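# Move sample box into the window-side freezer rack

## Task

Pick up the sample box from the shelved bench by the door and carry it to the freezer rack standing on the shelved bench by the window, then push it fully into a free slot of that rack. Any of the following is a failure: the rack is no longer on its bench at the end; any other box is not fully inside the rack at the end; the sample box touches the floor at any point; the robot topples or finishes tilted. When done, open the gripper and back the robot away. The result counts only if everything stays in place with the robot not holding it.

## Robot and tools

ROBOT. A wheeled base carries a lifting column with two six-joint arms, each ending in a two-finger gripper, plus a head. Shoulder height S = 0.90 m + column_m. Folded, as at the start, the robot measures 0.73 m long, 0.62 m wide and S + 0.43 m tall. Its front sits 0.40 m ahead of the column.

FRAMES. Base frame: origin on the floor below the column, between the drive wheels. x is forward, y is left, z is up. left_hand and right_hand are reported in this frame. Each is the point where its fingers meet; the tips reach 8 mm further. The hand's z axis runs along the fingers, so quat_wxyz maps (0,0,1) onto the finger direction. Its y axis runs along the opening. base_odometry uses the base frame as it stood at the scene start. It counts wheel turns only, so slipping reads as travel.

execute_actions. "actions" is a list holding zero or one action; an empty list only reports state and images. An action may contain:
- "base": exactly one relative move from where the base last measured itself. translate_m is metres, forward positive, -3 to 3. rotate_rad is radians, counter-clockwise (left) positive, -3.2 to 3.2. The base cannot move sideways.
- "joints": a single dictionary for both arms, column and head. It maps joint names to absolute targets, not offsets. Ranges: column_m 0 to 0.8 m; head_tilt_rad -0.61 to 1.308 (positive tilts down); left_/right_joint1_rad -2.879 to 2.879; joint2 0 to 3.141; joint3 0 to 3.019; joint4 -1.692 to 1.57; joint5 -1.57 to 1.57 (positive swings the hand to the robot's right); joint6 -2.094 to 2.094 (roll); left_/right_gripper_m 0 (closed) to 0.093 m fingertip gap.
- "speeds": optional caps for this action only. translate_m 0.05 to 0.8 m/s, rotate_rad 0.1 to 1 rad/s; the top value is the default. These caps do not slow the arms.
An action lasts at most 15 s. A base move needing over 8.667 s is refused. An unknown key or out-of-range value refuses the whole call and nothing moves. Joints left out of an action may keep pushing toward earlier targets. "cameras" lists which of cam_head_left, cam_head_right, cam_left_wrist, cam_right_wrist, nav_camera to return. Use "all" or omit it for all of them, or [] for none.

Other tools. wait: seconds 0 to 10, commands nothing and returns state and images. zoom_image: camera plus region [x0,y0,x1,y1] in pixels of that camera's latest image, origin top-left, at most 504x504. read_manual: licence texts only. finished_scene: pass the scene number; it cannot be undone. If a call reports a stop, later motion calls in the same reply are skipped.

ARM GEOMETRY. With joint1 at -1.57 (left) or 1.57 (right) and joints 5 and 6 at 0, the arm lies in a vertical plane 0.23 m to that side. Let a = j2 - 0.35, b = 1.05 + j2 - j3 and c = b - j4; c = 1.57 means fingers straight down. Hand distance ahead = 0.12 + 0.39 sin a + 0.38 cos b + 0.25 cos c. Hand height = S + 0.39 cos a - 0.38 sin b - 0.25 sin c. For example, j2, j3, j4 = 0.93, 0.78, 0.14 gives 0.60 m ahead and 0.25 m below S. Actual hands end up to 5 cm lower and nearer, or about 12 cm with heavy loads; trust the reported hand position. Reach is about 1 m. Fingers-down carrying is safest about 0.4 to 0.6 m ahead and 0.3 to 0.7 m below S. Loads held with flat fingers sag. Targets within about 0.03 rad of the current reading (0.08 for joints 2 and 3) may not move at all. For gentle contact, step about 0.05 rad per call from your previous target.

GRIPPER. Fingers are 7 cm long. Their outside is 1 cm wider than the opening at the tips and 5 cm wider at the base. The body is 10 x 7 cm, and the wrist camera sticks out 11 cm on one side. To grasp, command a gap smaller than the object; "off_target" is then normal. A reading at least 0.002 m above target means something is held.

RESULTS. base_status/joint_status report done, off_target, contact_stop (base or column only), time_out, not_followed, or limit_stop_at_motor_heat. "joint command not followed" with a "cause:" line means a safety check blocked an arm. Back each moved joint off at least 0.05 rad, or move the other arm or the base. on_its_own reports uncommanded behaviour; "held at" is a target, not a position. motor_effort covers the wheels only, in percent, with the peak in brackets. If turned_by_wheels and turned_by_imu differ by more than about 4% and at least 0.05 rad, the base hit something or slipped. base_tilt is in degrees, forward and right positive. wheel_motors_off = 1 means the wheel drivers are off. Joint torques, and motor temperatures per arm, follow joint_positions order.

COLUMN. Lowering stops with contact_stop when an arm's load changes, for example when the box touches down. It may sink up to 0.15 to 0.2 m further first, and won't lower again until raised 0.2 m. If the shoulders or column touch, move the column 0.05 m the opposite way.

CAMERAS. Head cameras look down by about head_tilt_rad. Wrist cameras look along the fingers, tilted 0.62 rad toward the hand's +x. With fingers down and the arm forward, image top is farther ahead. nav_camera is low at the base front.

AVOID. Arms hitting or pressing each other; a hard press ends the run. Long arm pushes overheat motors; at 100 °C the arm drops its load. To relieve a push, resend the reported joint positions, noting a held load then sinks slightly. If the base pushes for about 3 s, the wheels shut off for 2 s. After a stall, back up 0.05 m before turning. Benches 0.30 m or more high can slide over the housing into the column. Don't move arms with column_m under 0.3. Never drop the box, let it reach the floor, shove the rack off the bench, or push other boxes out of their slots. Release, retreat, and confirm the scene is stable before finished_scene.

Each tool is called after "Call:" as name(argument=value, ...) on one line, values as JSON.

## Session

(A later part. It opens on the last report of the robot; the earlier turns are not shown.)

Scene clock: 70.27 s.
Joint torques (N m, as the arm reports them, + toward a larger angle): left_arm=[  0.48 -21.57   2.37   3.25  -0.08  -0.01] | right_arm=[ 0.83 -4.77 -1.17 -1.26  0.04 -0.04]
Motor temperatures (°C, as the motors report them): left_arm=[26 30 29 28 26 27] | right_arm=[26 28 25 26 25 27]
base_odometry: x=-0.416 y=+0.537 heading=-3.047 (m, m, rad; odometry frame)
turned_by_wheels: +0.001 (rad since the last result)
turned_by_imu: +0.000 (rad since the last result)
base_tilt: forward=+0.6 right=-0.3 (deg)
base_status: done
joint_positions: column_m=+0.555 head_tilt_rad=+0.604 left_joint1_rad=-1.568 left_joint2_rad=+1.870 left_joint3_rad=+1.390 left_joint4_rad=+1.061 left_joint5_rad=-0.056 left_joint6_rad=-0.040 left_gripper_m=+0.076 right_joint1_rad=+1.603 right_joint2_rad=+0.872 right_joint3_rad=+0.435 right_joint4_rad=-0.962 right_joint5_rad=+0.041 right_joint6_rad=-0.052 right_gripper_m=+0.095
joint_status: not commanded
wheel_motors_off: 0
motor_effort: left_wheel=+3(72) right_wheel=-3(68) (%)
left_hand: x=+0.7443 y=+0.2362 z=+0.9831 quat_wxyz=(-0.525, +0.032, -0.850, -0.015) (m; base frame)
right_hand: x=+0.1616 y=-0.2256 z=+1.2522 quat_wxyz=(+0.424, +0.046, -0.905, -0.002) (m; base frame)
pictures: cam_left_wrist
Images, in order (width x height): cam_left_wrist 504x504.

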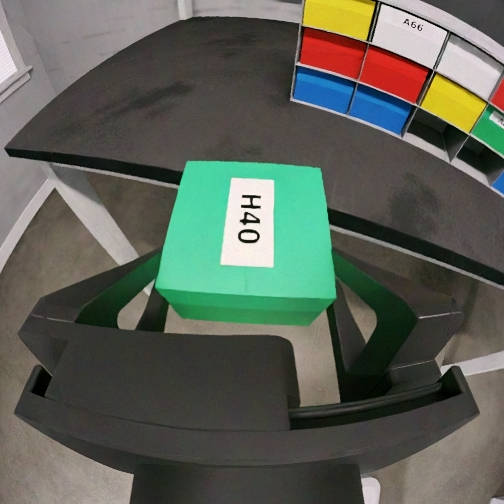

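Call:
execute_actions(actions=[{"base":{"rotate_rad":-0.336},"speeds":{"rotate_rad":0.5}}], cameras=["cam_left_wrist","cam_head_left"])

Scene clock: 72.57 s.
Joint torques (N m, as the arm reports them, + toward a larger angle): left_arm=[  0.09 -21.07   2.42   3.19  -0.08   0.  ] | right_arm=[ 0.77 -4.83 -1.18 -1.24  0.04 -0.04]
Motor temperatures (°C, as the motors report them): left_arm=[26 30 29 28 26 27] | right_arm=[26 28 25 26 25 27]
base_odometry: x=-0.416 y=+0.537 heading=+2.903 (m, m, rad; odometry frame)
turned_by_wheels: -0.334 (rad since the last result)
turned_by_imu: -0.330 (rad since the last result)
base_tilt: forward=+0.7 right=-0.3 (deg)
base_status: done
joint_positions: column_m=+0.555 head_tilt_rad=+0.604 left_joint1_rad=-1.569 left_joint2_rad=+1.870 left_joint3_rad=+1.390 left_joint4_rad=+1.061 left_joint5_rad=-0.056 left_joint6_rad=-0.040 left_gripper_m=+0.076 right_joint1_rad=+1.603 right_joint2_rad=+0.872 right_joint3_rad=+0.435 right_joint4_rad=-0.962 right_joint5_rad=+0.041 right_joint6_rad=-0.052 right_gripper_m=+0.095
joint_status: not commanded
wheel_motors_off: 0
motor_effort: left_wheel=+8(51) right_wheel=-7(75) (%)
left_hand: x=+0.7443 y=+0.2356 z=+0.9831 quat_wxyz=(-0.525, +0.032, -0.850, -0.014) (m; base frame)
right_hand: x=+0.1616 y=-0.2256 z=+1.2522 quat_wxyz=(+0.424, +0.046, -0.905, -0.002) (m; base frame)
pictures: cam_head_left, cam_left_wrist
Images, in order (width x height): cam_head_left 504x504, cam_left_wrist 504x504.

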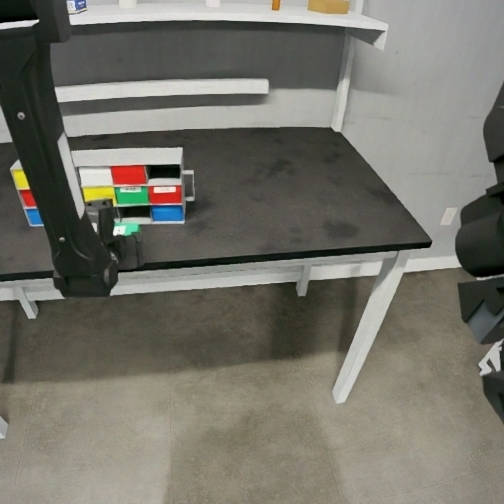

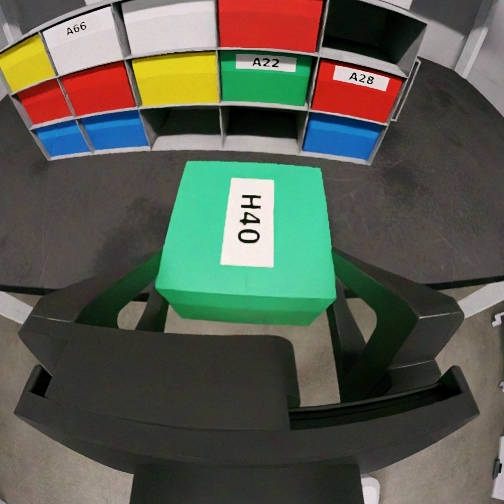

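Call:
zoom_image(camera="cam_left_wrist", region=[20, 60, 420, 200])

Call:
zoom_image(camera="cam_left_wrist", region=[130, 80, 330, 190])

Region (20, 60, 420, 200) of cam_left_wrist's 504x504 image, scaled by 1.260, with more detail than that image has; it fills the top 176 rows of this view, and the rest is white.

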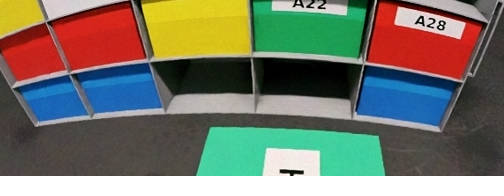

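Region (130, 80, 330, 190) of cam_left_wrist's 504x504 image, scaled by 2.520, with more detail than that image has; it fills the top 277 rows of this view, and the rest is white.

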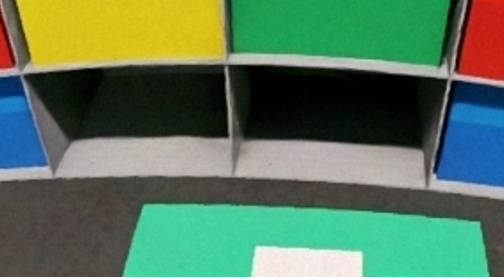

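Call:
zoom_image(camera="cam_left_wrist", region=[190, 95, 270, 175])

Call:
zoom_image(camera="cam_left_wrist", region=[260, 95, 340, 175])

Call:
zoom_image(camera="cam_left_wrist", region=[30, 95, 110, 175])

Call:
zoom_image(camera="cam_left_wrist", region=[330, 100, 410, 180])

Call:
zoom_image(camera="cam_left_wrist", region=[110, 95, 190, 175])

Region (190, 95, 270, 175) of cam_left_wrist's 504x504 image, scaled by 6.300, with more detail than that image has.

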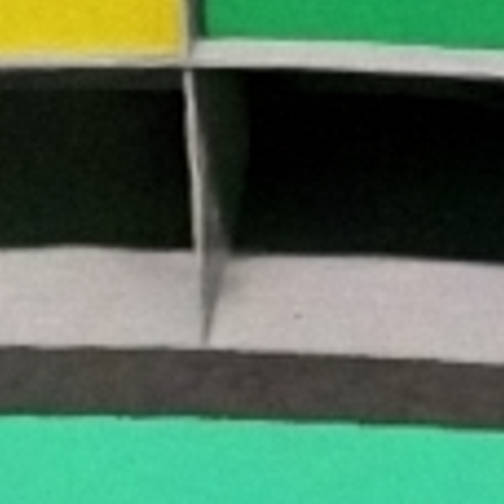

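Region (260, 95, 340, 175) of cam_left_wrist's 504x504 image, scaled by 6.300, with more detail than that image has.

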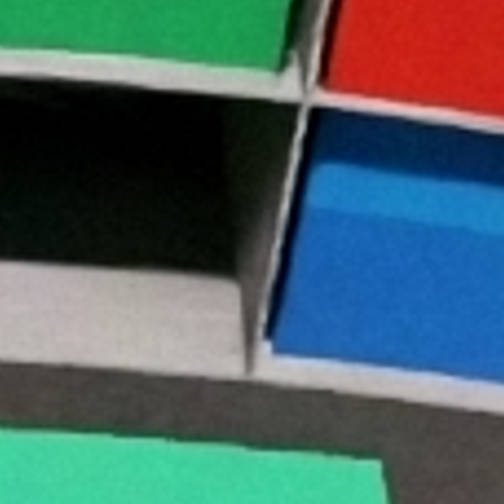

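Region (30, 95, 110, 175) of cam_left_wrist's 504x504 image, scaled by 6.300, with more detail than that image has.

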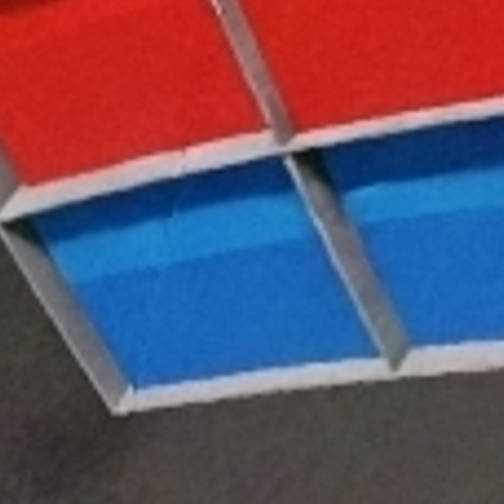

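Region (330, 100, 410, 180) of cam_left_wrist's 504x504 image, scaled by 6.300, with more detail than that image has.

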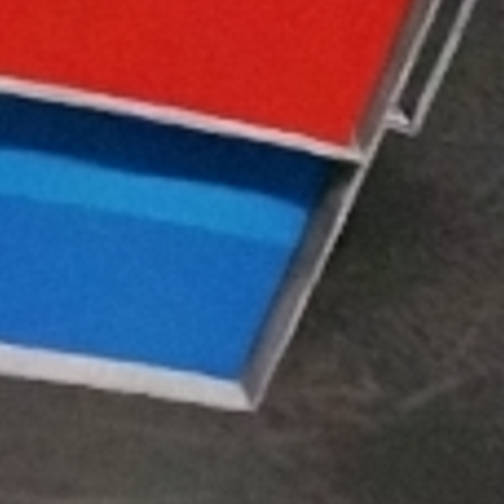

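Region (110, 95, 190, 175) of cam_left_wrist's 504x504 image, scaled by 6.300, with more detail than that image has.

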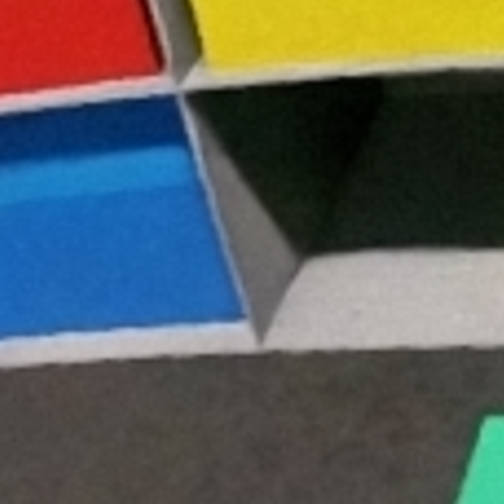

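Call:
execute_actions(actions=[{"base":{"rotate_rad":-0.005},"joints":{"column_m":0.527}}], cameras=[])

Call:
execute_actions(actions=[{"base":{"translate_m":0.085},"speeds":{"translate_m":0.1}}], cameras=["cam_left_wrist"])

Scene clock: 80.33 s.
Joint torques (N m, as the arm reports them, + toward a larger angle): left_arm=[ -0.45 -21.09   2.47   3.21  -0.07   0.  ] | right_arm=[ 0.8  -4.91 -1.25 -1.27  0.04 -0.04]
Motor temperatures (°C, as the motors report them): left_arm=[26 30 29 28 26 27] | right_arm=[26 28 25 26 25 27]
base_odometry: x=-0.416 y=+0.537 heading=+2.900 (m, m, rad; odometry frame)
turned_by_wheels: -0.003 (rad since the last result)
turned_by_imu: -0.004 (rad since the last result)
base_tilt: forward=+0.7 right=-0.4 (deg)
base_status: done
joint_positions: column_m=+0.527 head_tilt_rad=+0.604 left_joint1_rad=-1.570 left_joint2_rad=+1.870 left_joint3_rad=+1.390 left_joint4_rad=+1.061 left_joint5_rad=-0.056 left_joint6_rad=-0.040 left_gripper_m=+0.076 right_joint1_rad=+1.603 right_joint2_rad=+0.872 right_joint3_rad=+0.434 right_joint4_rad=-0.962 right_joint5_rad=+0.041 right_joint6_rad=-0.052 right_gripper_m=+0.095
joint_status: all done
wheel_motors_off: 0
motor_effort: left_wheel=+9(29) right_wheel=-8(34) (%)
left_hand: x=+0.7443 y=+0.2347 z=+0.9550 quat_wxyz=(-0.525, +0.032, -0.850, -0.014) (m; base frame)
right_hand: x=+0.1612 y=-0.2256 z=+1.2243 quat_wxyz=(+0.424, +0.046, -0.905, -0.002) (m; base frame)
pictures: none
No camera images: the call's "cameras" was empty. Leave "cameras" out to get every camera's image.

Scene clock: 82.03 s.
Joint torques (N m, as the arm reports them, + toward a larger angle): left_arm=[ -0.12 -21.76   2.47   3.25  -0.08   0.  ] | right_arm=[ 0.86 -4.76 -0.82 -1.25  0.04 -0.04]
Motor temperatures (°C, as the motors report them): left_arm=[26 30 29 28 26 27] | right_arm=[26 28 25 26 25 27]
base_odometry: x=-0.499 y=+0.558 heading=+2.898 (m, m, rad; odometry frame)
turned_by_wheels: -0.002 (rad since the last result)
turned_by_imu: -0.002 (rad since the last result)
base_tilt: forward=+0.7 right=-0.3 (deg)
base_status: done
joint_positions: column_m=+0.527 head_tilt_rad=+0.604 left_joint1_rad=-1.570 left_joint2_rad=+1.870 left_joint3_rad=+1.390 left_joint4_rad=+1.061 left_joint5_rad=-0.056 left_joint6_rad=-0.040 left_gripper_m=+0.076 right_joint1_rad=+1.603 right_joint2_rad=+0.872 right_joint3_rad=+0.432 right_joint4_rad=-0.962 right_joint5_rad=+0.041 right_joint6_rad=-0.052 right_gripper_m=+0.095
joint_status: not commanded
wheel_motors_off: 0
motor_effort: left_wheel=+0(68) right_wheel=+5(56) (%)
left_hand: x=+0.7442 y=+0.2347 z=+0.9550 quat_wxyz=(-0.525, +0.032, -0.851, -0.014) (m; base frame)
right_hand: x=+0.1598 y=-0.2256 z=+1.2247 quat_wxyz=(+0.425, +0.046, -0.904, -0.002) (m; base frame)
pictures: cam_left_wrist
Images, in order (width x height): cam_left_wrist 504x504.

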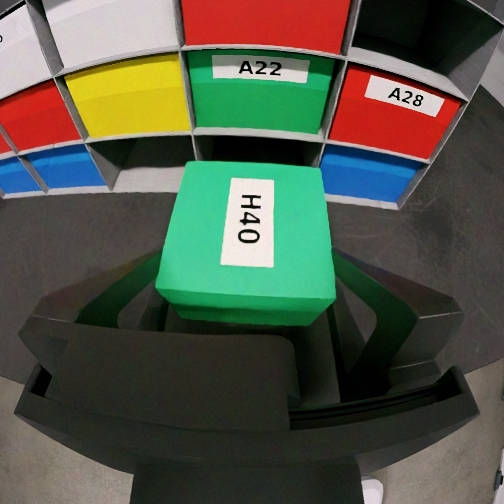

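Call:
zoom_image(camera="cam_left_wrist", region=[165, 115, 225, 175])

Call:
zoom_image(camera="cam_left_wrist", region=[290, 120, 350, 180])

Call:
zoom_image(camera="cam_left_wrist", region=[80, 130, 150, 200])

Call:
zoom_image(camera="cam_left_wrist", region=[375, 145, 445, 215])

Region (165, 115, 225, 175) of cam_left_wrist's 504x504 image, scaled by 8.400, with more detail than that image has.

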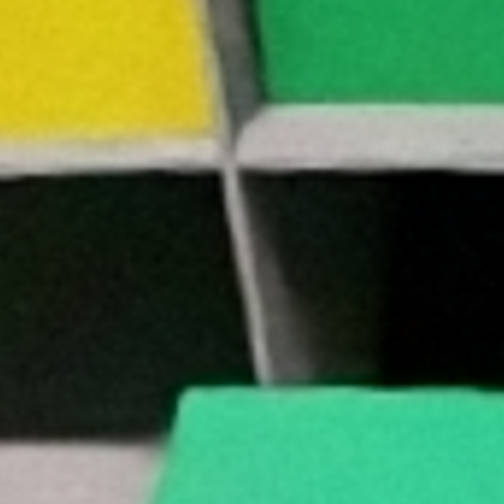

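Region (290, 120, 350, 180) of cam_left_wrist's 504x504 image, scaled by 8.400, with more detail than that image has.

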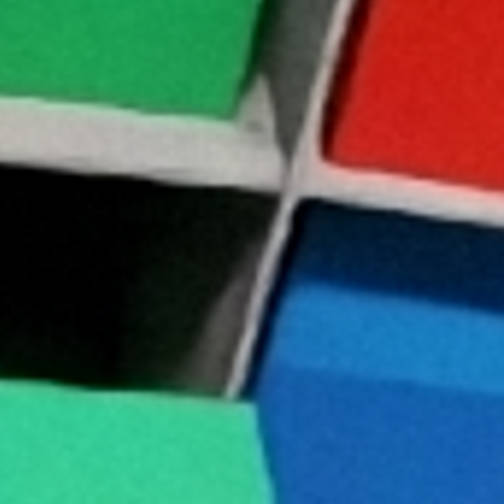

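Region (80, 130, 150, 200) of cam_left_wrist's 504x504 image, scaled by 7.200, with more detail than that image has.

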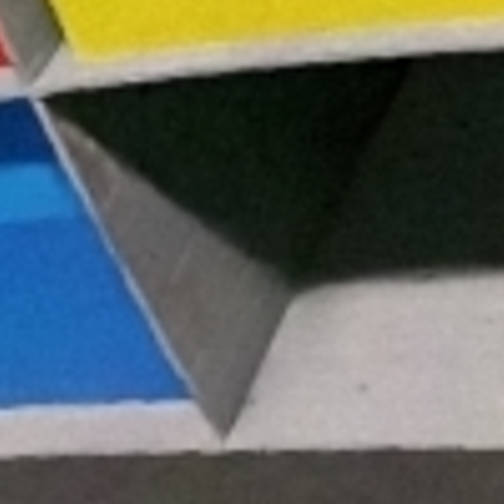

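Region (375, 145, 445, 215) of cam_left_wrist's 504x504 image, scaled by 7.200, with more detail than that image has.

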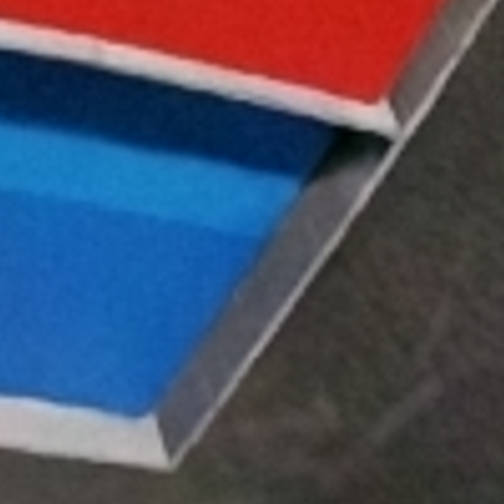

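Call:
execute_actions(actions=[{"base":{"translate_m":0.017},"speeds":{"translate_m":0.05}}], cameras=["cam_left_wrist"])

Call:
zoom_image(camera="cam_left_wrist", region=[160, 130, 220, 190])

Call:
zoom_image(camera="cam_left_wrist", region=[290, 135, 350, 195])

Scene clock: 88.10 s.
Joint torques (N m, as the arm reports them, + toward a larger angle): left_arm=[  0.33 -21.63   2.6    3.32  -0.09   0.  ] | right_arm=[ 0.8  -5.03 -1.15 -1.2   0.04 -0.04]
Motor temperatures (°C, as the motors report them): left_arm=[26 30 29 28 26 27] | right_arm=[26 28 25 26 25 27]
base_odometry: x=-0.515 y=+0.562 heading=+2.897 (m, m, rad; odometry frame)
turned_by_wheels: -0.001 (rad since the last result)
turned_by_imu: -0.002 (rad since the last result)
base_tilt: forward=+0.6 right=-0.3 (deg)
base_status: done
joint_positions: column_m=+0.527 head_tilt_rad=+0.604 left_joint1_rad=-1.570 left_joint2_rad=+1.871 left_joint3_rad=+1.389 left_joint4_rad=+1.061 left_joint5_rad=-0.056 left_joint6_rad=-0.040 left_gripper_m=+0.076 right_joint1_rad=+1.603 right_joint2_rad=+0.872 right_joint3_rad=+0.433 right_joint4_rad=-0.962 right_joint5_rad=+0.041 right_joint6_rad=-0.052 right_gripper_m=+0.095
joint_status: not commanded
wheel_motors_off: 0
motor_effort: left_wheel=-2(48) right_wheel=+3(52) (%)
left_hand: x=+0.7434 y=+0.2347 z=+0.9545 quat_wxyz=(-0.524, +0.032, -0.851, -0.014) (m; base frame)
right_hand: x=+0.1602 y=-0.2256 z=+1.2246 quat_wxyz=(+0.425, +0.046, -0.904, -0.002) (m; base frame)
pictures: cam_left_wrist
Images, in order (width x height): cam_left_wrist 504x504.

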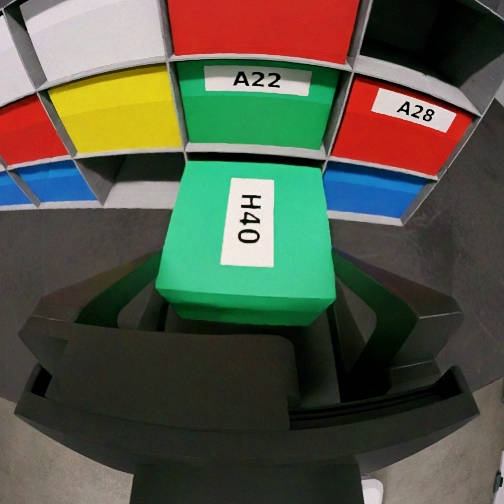

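Region (160, 130, 220, 190) of cam_left_wrist's 504x504 image, scaled by 8.400, with more detail than that image has.

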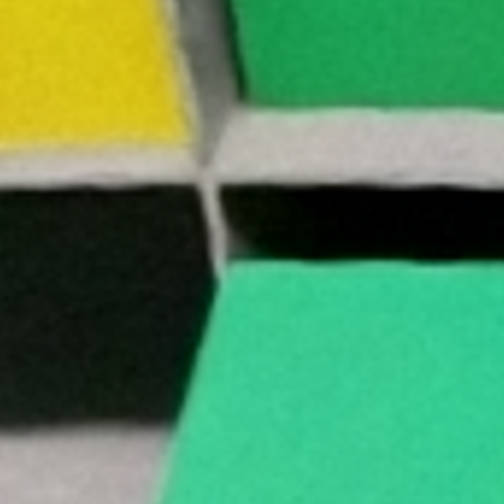

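Region (290, 135, 350, 195) of cam_left_wrist's 504x504 image, scaled by 8.400, with more detail than that image has.

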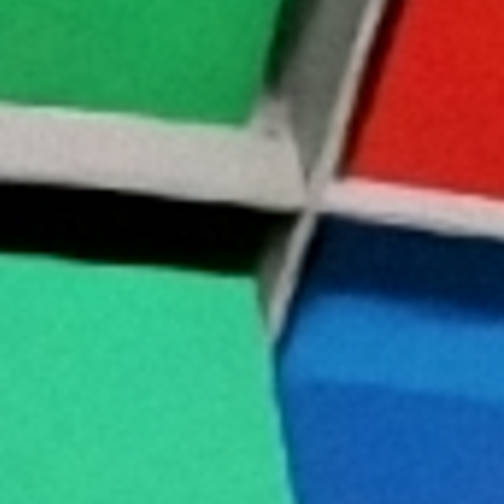

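Call:
execute_actions(actions=[{"base":{"translate_m":0.018},"speeds":{"translate_m":0.05}}], cameras=["cam_left_wrist"])

Call:
zoom_image(camera="cam_left_wrist", region=[150, 140, 360, 210])

Scene clock: 90.30 s.
Joint torques (N m, as the arm reports them, + toward a larger angle): left_arm=[  0.21 -21.02   3.46   2.84  -0.05  -0.01] | right_arm=[ 0.8  -4.49 -0.81 -1.22  0.04 -0.04]
Motor temperatures (°C, as the motors report them): left_arm=[26 30 29 28 26 27] | right_arm=[26 28 25 26 25 27]
base_odometry: x=-0.533 y=+0.566 heading=+2.895 (m, m, rad; odometry frame)
turned_by_wheels: -0.001 (rad since the last result)
turned_by_imu: -0.002 (rad since the last result)
base_tilt: forward=+0.6 right=-0.4 (deg)
base_status: done
joint_positions: column_m=+0.527 head_tilt_rad=+0.604 left_joint1_rad=-1.570 left_joint2_rad=+1.871 left_joint3_rad=+1.377 left_joint4_rad=+1.069 left_joint5_rad=-0.057 left_joint6_rad=-0.040 left_gripper_m=+0.076 right_joint1_rad=+1.603 right_joint2_rad=+0.872 right_joint3_rad=+0.432 right_joint4_rad=-0.962 right_joint5_rad=+0.041 right_joint6_rad=-0.052 right_gripper_m=+0.095
joint_status: not commanded
wheel_motors_off: 0
motor_effort: left_wheel=-1(44) right_wheel=+1(51) (%)
left_hand: x=+0.7383 y=+0.2348 z=+0.9533 quat_wxyz=(-0.522, +0.032, -0.852, -0.014) (m; base frame)
right_hand: x=+0.1598 y=-0.2256 z=+1.2247 quat_wxyz=(+0.425, +0.046, -0.904, -0.002) (m; base frame)
pictures: cam_left_wrist
Images, in order (width x height): cam_left_wrist 504x504.

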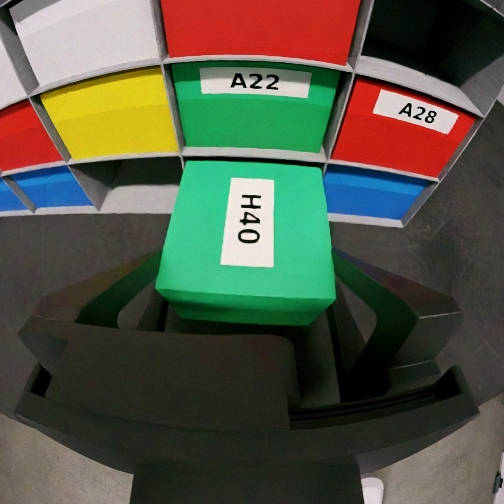

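Region (150, 140, 360, 210) of cam_left_wrist's 504x504 image, scaled by 2.400, with more detail than that image has.

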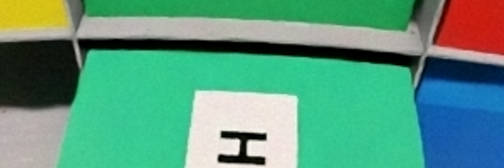

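Call:
execute_actions(actions=[{"base":{"translate_m":-0.012},"joints":{"column_m":0.5305},"speeds":{"translate_m":0.05}}], cameras=["cam_left_wrist"])

Call:
zoom_image(camera="cam_left_wrist", region=[155, 130, 215, 190])

Call:
zoom_image(camera="cam_left_wrist", region=[290, 135, 350, 195])

Scene clock: 92.03 s.
Joint torques (N m, as the arm reports them, + toward a larger angle): left_arm=[ -0.31 -21.11   3.22   2.87  -0.06   0.  ] | right_arm=[ 0.77 -4.89 -0.89 -1.22  0.04 -0.04]
Motor temperatures (°C, as the motors report them): left_arm=[26 30 29 28 26 27] | right_arm=[26 28 25 26 25 27]
base_odometry: x=-0.521 y=+0.563 heading=+2.897 (m, m, rad; odometry frame)
turned_by_wheels: +0.002 (rad since the last result)
turned_by_imu: +0.002 (rad since the last result)
base_tilt: forward=+0.6 right=-0.4 (deg)
base_status: done
joint_positions: column_m=+0.530 head_tilt_rad=+0.604 left_joint1_rad=-1.570 left_joint2_rad=+1.871 left_joint3_rad=+1.380 left_joint4_rad=+1.069 left_joint5_rad=-0.057 left_joint6_rad=-0.040 left_gripper_m=+0.076 right_joint1_rad=+1.603 right_joint2_rad=+0.872 right_joint3_rad=+0.432 right_joint4_rad=-0.962 right_joint5_rad=+0.041 right_joint6_rad=-0.052 right_gripper_m=+0.095
joint_status: all done
wheel_motors_off: 0
motor_effort: left_wheel=+4(58) right_wheel=+0(43) (%)
left_hand: x=+0.7397 y=+0.2348 z=+0.9571 quat_wxyz=(-0.524, +0.032, -0.851, -0.014) (m; base frame)
right_hand: x=+0.1598 y=-0.2256 z=+1.2281 quat_wxyz=(+0.425, +0.046, -0.904, -0.002) (m; base frame)
pictures: cam_left_wrist
Images, in order (width x height): cam_left_wrist 504x504.

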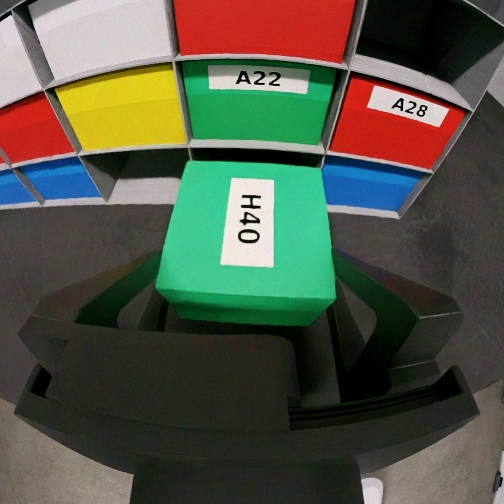

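Region (155, 130, 215, 190) of cam_left_wrist's 504x504 image, scaled by 8.400, with more detail than that image has.

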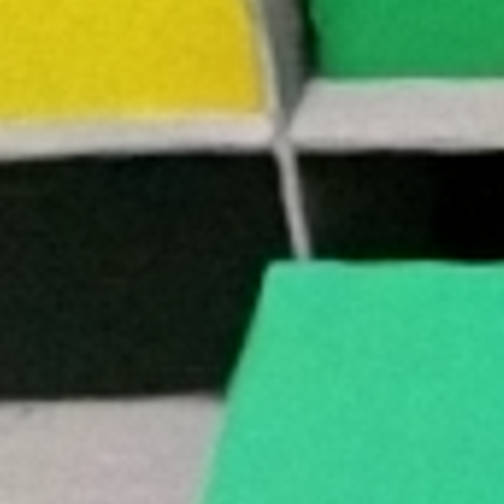

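Region (290, 135, 350, 195) of cam_left_wrist's 504x504 image, scaled by 8.400, with more detail than that image has.

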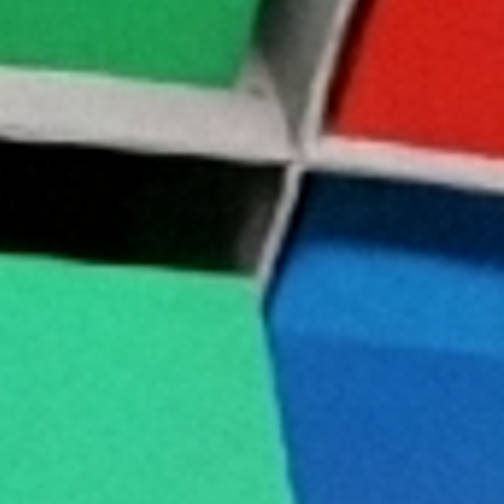

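Call:
execute_actions(actions=[{"base":{"translate_m":0.015},"joints":{"column_m":0.529},"speeds":{"translate_m":0.05}}], cameras=["cam_left_wrist"])

Call:
zoom_image(camera="cam_left_wrist", region=[155, 135, 255, 195])

Call:
zoom_image(camera="cam_left_wrist", region=[255, 135, 355, 195])

Scene clock: 96.40 s.
Joint torques (N m, as the arm reports them, + toward a larger angle): left_arm=[  0.12 -21.25   3.05   2.86  -0.06   0.  ] | right_arm=[ 0.82 -4.93 -0.95 -1.24  0.04 -0.04]
Motor temperatures (°C, as the motors report them): left_arm=[26 30 29 28 26 27] | right_arm=[26 28 25 26 25 27]
base_odometry: x=-0.536 y=+0.567 heading=+2.896 (m, m, rad; odometry frame)
turned_by_wheels: -0.002 (rad since the last result)
turned_by_imu: -0.003 (rad since the last result)
base_tilt: forward=+0.7 right=-0.3 (deg)
base_status: done
joint_positions: column_m=+0.529 head_tilt_rad=+0.604 left_joint1_rad=-1.570 left_joint2_rad=+1.872 left_joint3_rad=+1.383 left_joint4_rad=+1.069 left_joint5_rad=-0.057 left_joint6_rad=-0.040 left_gripper_m=+0.076 right_joint1_rad=+1.603 right_joint2_rad=+0.871 right_joint3_rad=+0.432 right_joint4_rad=-0.962 right_joint5_rad=+0.041 right_joint6_rad=-0.052 right_gripper_m=+0.095
joint_status: all done
wheel_motors_off: 0
motor_effort: left_wheel=-1(44) right_wheel=+2(41) (%)
left_hand: x=+0.7412 y=+0.2348 z=+0.9563 quat_wxyz=(-0.525, +0.032, -0.850, -0.014) (m; base frame)
right_hand: x=+0.1599 y=-0.2256 z=+1.2267 quat_wxyz=(+0.425, +0.046, -0.904, -0.002) (m; base frame)
pictures: cam_left_wrist
Images, in order (width x height): cam_left_wrist 504x504.

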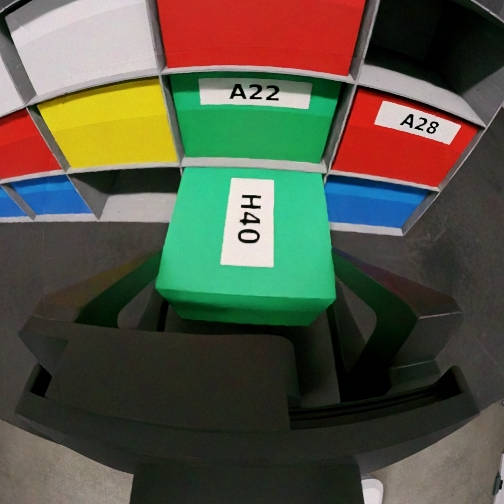

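Region (155, 135, 255, 195) of cam_left_wrist's 504x504 image, scaled by 5.040, with more detail than that image has; it fills the top 302 rows of this view, and the rest is white.

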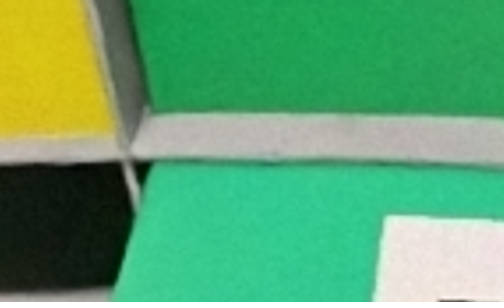

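Region (255, 135, 355, 195) of cam_left_wrist's 504x504 image, scaled by 5.040, with more detail than that image has; it fills the top 302 rows of this view, and the rest is white.

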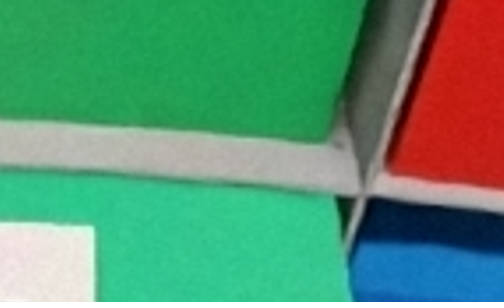

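Call:
execute_actions(actions=[{"base":{"translate_m":0.038},"speeds":{"translate_m":0.05}}], cameras=["cam_left_wrist"])

Scene clock: 98.50 s.
Joint torques (N m, as the arm reports them, + toward a larger angle): left_arm=[  0.39 -21.05   2.95   2.84  -0.05  -0.01] | right_arm=[ 0.8  -4.51 -0.97 -1.24  0.04 -0.04]
Motor temperatures (°C, as the motors report them): left_arm=[26 30 29 28 26 27] | right_arm=[26 28 25 26 25 27]
base_odometry: x=-0.572 y=+0.576 heading=+2.894 (m, m, rad; odometry frame)
turned_by_wheels: -0.001 (rad since the last result)
turned_by_imu: -0.002 (rad since the last result)
base_tilt: forward=+0.6 right=-0.4 (deg)
base_status: done
joint_positions: column_m=+0.529 head_tilt_rad=+0.604 left_joint1_rad=-1.570 left_joint2_rad=+1.873 left_joint3_rad=+1.385 left_joint4_rad=+1.069 left_joint5_rad=-0.057 left_joint6_rad=-0.040 left_gripper_m=+0.076 right_joint1_rad=+1.603 right_joint2_rad=+0.871 right_joint3_rad=+0.432 right_joint4_rad=-0.962 right_joint5_rad=+0.041 right_joint6_rad=-0.052 right_gripper_m=+0.095
joint_status: not commanded
wheel_motors_off: 0
motor_effort: left_wheel=+0(48) right_wheel=+2(44) (%)
left_hand: x=+0.7414 y=+0.2348 z=+0.9561 quat_wxyz=(-0.525, +0.032, -0.850, -0.014) (m; base frame)
right_hand: x=+0.1599 y=-0.2256 z=+1.2267 quat_wxyz=(+0.425, +0.046, -0.904, -0.002) (m; base frame)
pictures: cam_left_wrist
Images, in order (width x height): cam_left_wrist 504x504.

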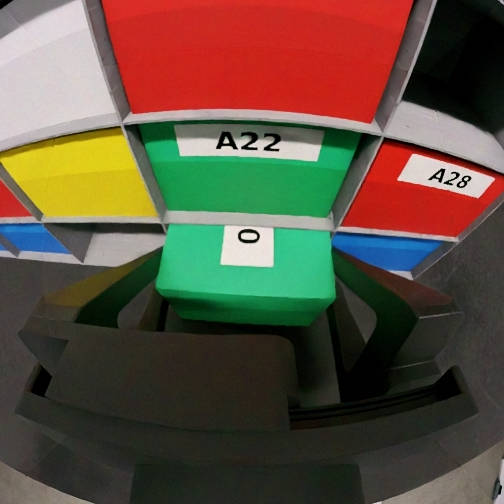

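Call:
execute_actions(actions=[{"joints":{"left_gripper_m":0.09}}], cameras=["cam_left_wrist"])

Call:
execute_actions(actions=[{"base":{"translate_m":-0.042},"speeds":{"translate_m":0.1}}], cameras=["cam_left_wrist"])

Scene clock: 99.70 s.
Joint torques (N m, as the arm reports them, + toward a larger angle): left_arm=[  0.12 -20.74   2.83   2.86  -0.05   0.  ] | right_arm=[ 0.81 -4.81 -0.91 -1.24  0.04 -0.04]
Motor temperatures (°C, as the motors report them): left_arm=[26 30 29 28 26 27] | right_arm=[26 28 25 26 25 27]
base_odometry: x=-0.572 y=+0.576 heading=+2.894 (m, m, rad; odometry frame)
turned_by_wheels: +0.000 (rad since the last result)
turned_by_imu: +0.000 (rad since the last result)
base_tilt: forward=+0.6 right=-0.4 (deg)
base_status: not commanded
joint_positions: column_m=+0.529 head_tilt_rad=+0.604 left_joint1_rad=-1.570 left_joint2_rad=+1.873 left_joint3_rad=+1.385 left_joint4_rad=+1.069 left_joint5_rad=-0.057 left_joint6_rad=-0.040 left_gripper_m=+0.090 right_joint1_rad=+1.603 right_joint2_rad=+0.871 right_joint3_rad=+0.432 right_joint4_rad=-0.962 right_joint5_rad=+0.041 right_joint6_rad=-0.052 right_gripper_m=+0.095
joint_status: all done
wheel_motors_off: 0
motor_effort: left_wheel=-1(2) right_wheel=+1(3) (%)
left_hand: x=+0.7414 y=+0.2348 z=+0.9561 quat_wxyz=(-0.525, +0.032, -0.850, -0.014) (m; base frame)
right_hand: x=+0.1599 y=-0.2256 z=+1.2267 quat_wxyz=(+0.425, +0.046, -0.904, -0.002) (m; base frame)
pictures: cam_left_wrist
Images, in order (width x height): cam_left_wrist 504x504.

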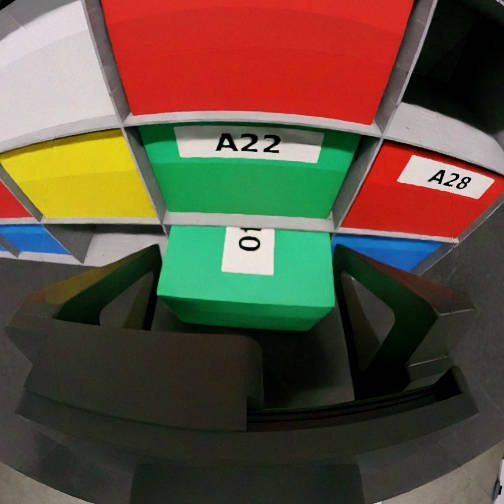

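Scene clock: 100.97 s.
Joint torques (N m, as the arm reports them, + toward a larger angle): left_arm=[  0.85 -21.28   2.69   2.87  -0.07   0.  ] | right_arm=[ 0.79 -5.4  -1.03 -1.23  0.04 -0.04]
Motor temperatures (°C, as the motors report them): left_arm=[26 30 29 28 26 27] | right_arm=[26 28 25 26 25 27]
base_odometry: x=-0.532 y=+0.566 heading=+2.897 (m, m, rad; odometry frame)
turned_by_wheels: +0.003 (rad since the last result)
turned_by_imu: +0.003 (rad since the last result)
base_tilt: forward=+0.7 right=-0.3 (deg)
base_status: done
joint_positions: column_m=+0.529 head_tilt_rad=+0.604 left_joint1_rad=-1.570 left_joint2_rad=+1.873 left_joint3_rad=+1.386 left_joint4_rad=+1.069 left_joint5_rad=-0.057 left_joint6_rad=-0.040 left_gripper_m=+0.090 right_joint1_rad=+1.603 right_joint2_rad=+0.871 right_joint3_rad=+0.433 right_joint4_rad=-0.962 right_joint5_rad=+0.041 right_joint6_rad=-0.052 right_gripper_m=+0.095
joint_status: not commanded
wheel_motors_off: 0
motor_effort: left_wheel=+1(61) right_wheel=-3(41) (%)
left_hand: x=+0.7419 y=+0.2348 z=+0.9564 quat_wxyz=(-0.525, +0.032, -0.850, -0.014) (m; base frame)
right_hand: x=+0.1603 y=-0.2256 z=+1.2266 quat_wxyz=(+0.424, +0.046, -0.904, -0.002) (m; base frame)
pictures: cam_left_wrist
Images, in order (width x height): cam_left_wrist 504x504.

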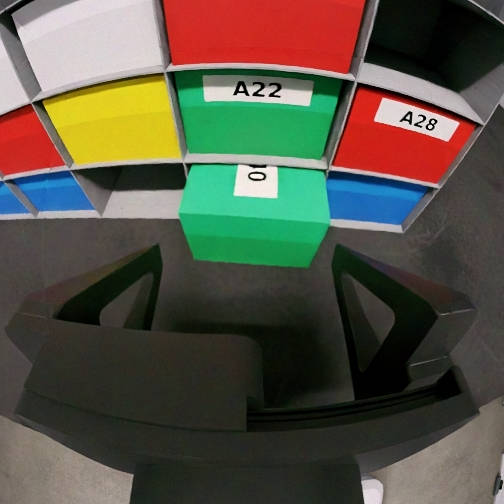

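Call:
execute_actions(actions=[{"joints":{"left_gripper_m":0.0}}], cameras=["cam_left_wrist"])

Call:
execute_actions(actions=[{"base":{"translate_m":0.05},"speeds":{"translate_m":0.05}}], cameras=["cam_left_wrist"])

Scene clock: 102.30 s.
Joint torques (N m, as the arm reports them, + toward a larger angle): left_arm=[  0.28 -21.45   2.83   2.83  -0.05   0.  ] | right_arm=[ 0.83 -4.75 -1.   -1.23  0.04 -0.04]
Motor temperatures (°C, as the motors report them): left_arm=[26 30 29 28 26 27] | right_arm=[26 28 25 26 25 27]
base_odometry: x=-0.532 y=+0.566 heading=+2.897 (m, m, rad; odometry frame)
turned_by_wheels: +0.000 (rad since the last result)
turned_by_imu: +0.000 (rad since the last result)
base_tilt: forward=+0.6 right=-0.4 (deg)
base_status: not commanded
joint_positions: column_m=+0.529 head_tilt_rad=+0.604 left_joint1_rad=-1.570 left_joint2_rad=+1.873 left_joint3_rad=+1.386 left_joint4_rad=+1.069 left_joint5_rad=-0.057 left_joint6_rad=-0.040 left_gripper_m=+0.001 right_joint1_rad=+1.603 right_joint2_rad=+0.871 right_joint3_rad=+0.433 right_joint4_rad=-0.962 right_joint5_rad=+0.041 right_joint6_rad=-0.052 right_gripper_m=+0.095
joint_status: all done
wheel_motors_off: 0
motor_effort: left_wheel=+3(2) right_wheel=-2(2) (%)
left_hand: x=+0.7419 y=+0.2348 z=+0.9564 quat_wxyz=(-0.525, +0.032, -0.850, -0.014) (m; base frame)
right_hand: x=+0.1603 y=-0.2256 z=+1.2266 quat_wxyz=(+0.424, +0.046, -0.904, -0.002) (m; base frame)
pictures: cam_left_wrist
Images, in order (width x height): cam_left_wrist 504x504.

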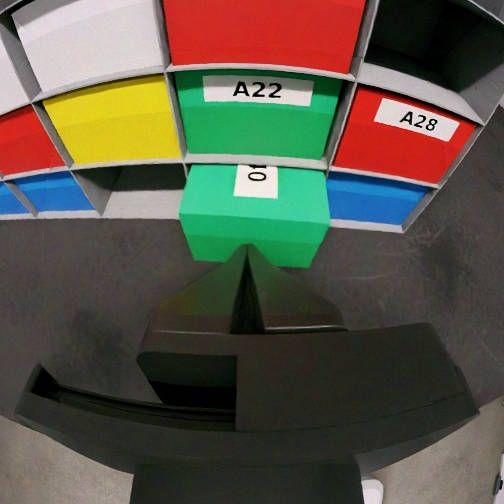

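Scene clock: 104.17 s.
Joint torques (N m, as the arm reports them, + toward a larger angle): left_arm=[  0.31 -20.91   2.57   2.81  -0.06   0.  ] | right_arm=[ 0.83 -4.7  -0.77 -1.24  0.04 -0.04]
Motor temperatures (°C, as the motors report them): left_arm=[26 30 29 28 26 27] | right_arm=[26 28 25 26 25 27]
base_odometry: x=-0.580 y=+0.578 heading=+2.896 (m, m, rad; odometry frame)
turned_by_wheels: -0.001 (rad since the last result)
turned_by_imu: -0.002 (rad since the last result)
base_tilt: forward=+0.6 right=-0.4 (deg)
base_status: done
joint_positions: column_m=+0.529 head_tilt_rad=+0.604 left_joint1_rad=-1.570 left_joint2_rad=+1.873 left_joint3_rad=+1.388 left_joint4_rad=+1.069 left_joint5_rad=-0.057 left_joint6_rad=-0.040 left_gripper_m=+0.001 right_joint1_rad=+1.603 right_joint2_rad=+0.871 right_joint3_rad=+0.432 right_joint4_rad=-0.962 right_joint5_rad=+0.041 right_joint6_rad=-0.052 right_gripper_m=+0.095
joint_status: not commanded
wheel_motors_off: 0
motor_effort: left_wheel=+0(47) right_wheel=+4(40) (%)
left_hand: x=+0.7429 y=+0.2348 z=+0.9568 quat_wxyz=(-0.526, +0.032, -0.850, -0.014) (m; base frame)
right_hand: x=+0.1599 y=-0.2256 z=+1.2267 quat_wxyz=(+0.425, +0.046, -0.904, -0.002) (m; base frame)
pictures: cam_left_wrist
Images, in order (width x height): cam_left_wrist 504x504.

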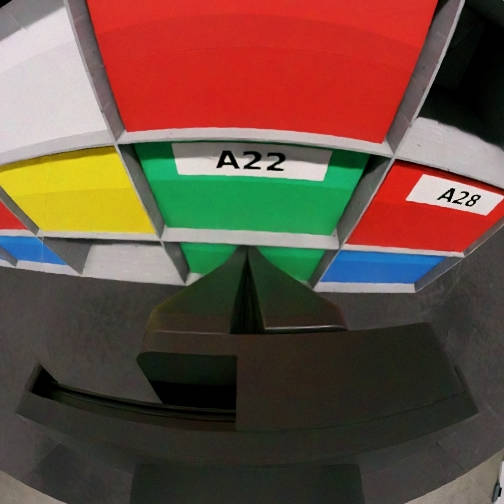

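Call:
zoom_image(camera="cam_left_wrist", region=[140, 215, 440, 305])

Region (140, 215, 440, 305) of cam_left_wrist's 504x504 image, scaled by 1.680, with more detail than that image has; it fills the top 151 rows of this view, and the rest is white.

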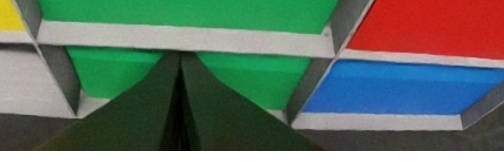

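Call:
execute_actions(actions=[{"base":{"translate_m":0.004},"speeds":{"translate_m":0.05}}], cameras=["cam_left_wrist"])

Call:
execute_actions(actions=[{"base":{"translate_m":-0.4},"speeds":{"translate_m":0.5}}], cameras=["cam_left_wrist","cam_head_left","cam_head_right"])

Scene clock: 106.07 s.
Joint torques (N m, as the arm reports them, + toward a larger angle): left_arm=[  0.12 -21.21   2.7    2.84  -0.06  -0.01] | right_arm=[ 0.81 -4.86 -0.96 -1.2   0.03 -0.04]
Motor temperatures (°C, as the motors report them): left_arm=[26 30 29 28 26 27] | right_arm=[26 28 25 26 25 27]
base_odometry: x=-0.584 y=+0.579 heading=+2.895 (m, m, rad; odometry frame)
turned_by_wheels: +0.000 (rad since the last result)
turned_by_imu: -0.001 (rad since the last result)
base_tilt: forward=+0.7 right=-0.3 (deg)
base_status: done
joint_positions: column_m=+0.529 head_tilt_rad=+0.604 left_joint1_rad=-1.570 left_joint2_rad=+1.873 left_joint3_rad=+1.386 left_joint4_rad=+1.069 left_joint5_rad=-0.057 left_joint6_rad=-0.040 left_gripper_m=+0.001 right_joint1_rad=+1.603 right_joint2_rad=+0.871 right_joint3_rad=+0.433 right_joint4_rad=-0.962 right_joint5_rad=+0.041 right_joint6_rad=-0.052 right_gripper_m=+0.095
joint_status: not commanded
wheel_motors_off: 0
motor_effort: left_wheel=+0(36) right_wheel=+4(33) (%)
left_hand: x=+0.7419 y=+0.2348 z=+0.9563 quat_wxyz=(-0.525, +0.032, -0.850, -0.014) (m; base frame)
right_hand: x=+0.1603 y=-0.2256 z=+1.2266 quat_wxyz=(+0.424, +0.046, -0.904, -0.002) (m; base frame)
pictures: cam_left_wrist
Images, in order (width x height): cam_left_wrist 504x504.

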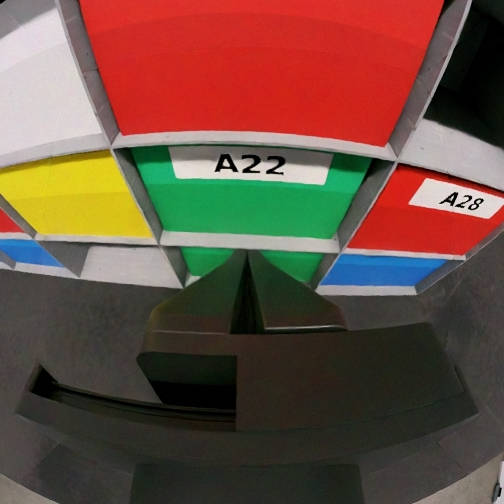

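Scene clock: 108.47 s.
Joint torques (N m, as the arm reports them, + toward a larger angle): left_arm=[ -0.05 -21.04   2.77   2.82  -0.06  -0.01] | right_arm=[ 0.83 -5.01 -0.57 -1.26  0.04 -0.04]
Motor temperatures (°C, as the motors report them): left_arm=[26 30 29 28 26 27] | right_arm=[26 28 25 26 25 27]
base_odometry: x=-0.196 y=+0.481 heading=+2.893 (m, m, rad; odometry frame)
turned_by_wheels: -0.002 (rad since the last result)
turned_by_imu: -0.001 (rad since the last result)
base_tilt: forward=+0.6 right=-0.4 (deg)
base_status: done
joint_positions: column_m=+0.529 head_tilt_rad=+0.604 left_joint1_rad=-1.570 left_joint2_rad=+1.873 left_joint3_rad=+1.386 left_joint4_rad=+1.069 left_joint5_rad=-0.057 left_joint6_rad=-0.040 left_gripper_m=+0.001 right_joint1_rad=+1.603 right_joint2_rad=+0.871 right_joint3_rad=+0.430 right_joint4_rad=-0.962 right_joint5_rad=+0.041 right_joint6_rad=-0.052 right_gripper_m=+0.095
joint_status: not commanded
wheel_motors_off: 0
motor_effort: left_wheel=-1(41) right_wheel=+3(89) (%)
left_hand: x=+0.7417 y=+0.2348 z=+0.9562 quat_wxyz=(-0.525, +0.032, -0.850, -0.014) (m; base frame)
right_hand: x=+0.1590 y=-0.2256 z=+1.2270 quat_wxyz=(+0.425, +0.046, -0.904, -0.002) (m; base frame)
pictures: cam_head_left, cam_head_right, cam_left_wrist
Images, in order (width x height): cam_head_left 504x504, cam_head_right 504x504, cam_left_wrist 504x504.

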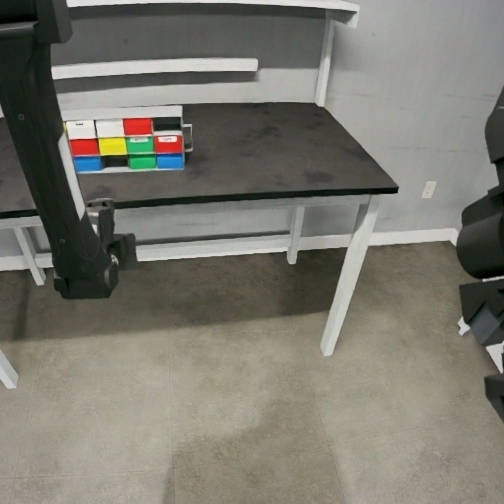

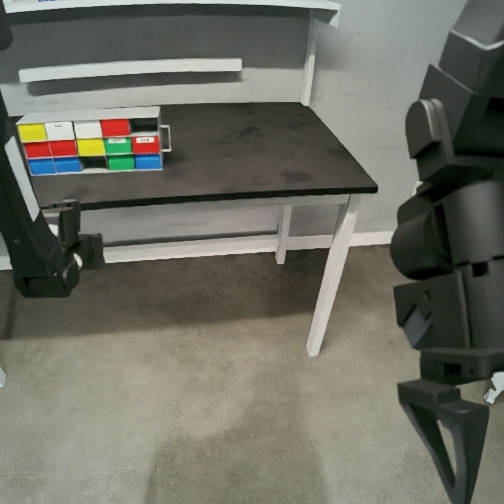

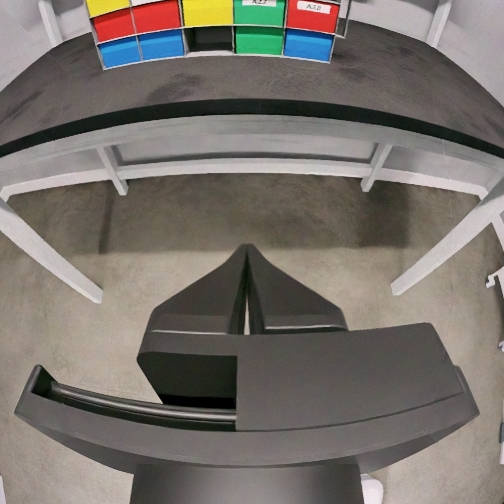

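Call:
zoom_image(camera="cam_head_right", region=[10, 100, 180, 185])

Region (10, 100, 180, 185) of cam_head_right's 504x504 image, scaled by 2.965, with more detail than that image has.

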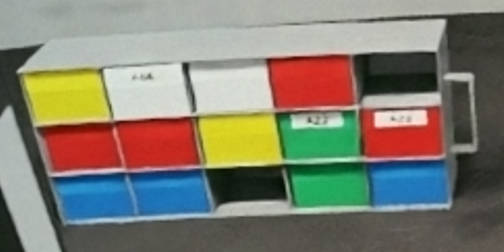

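All boxes are inside the rack and the robot is clear.

Call:
finished_scene(scene=2)

The scene is finished: the task was done.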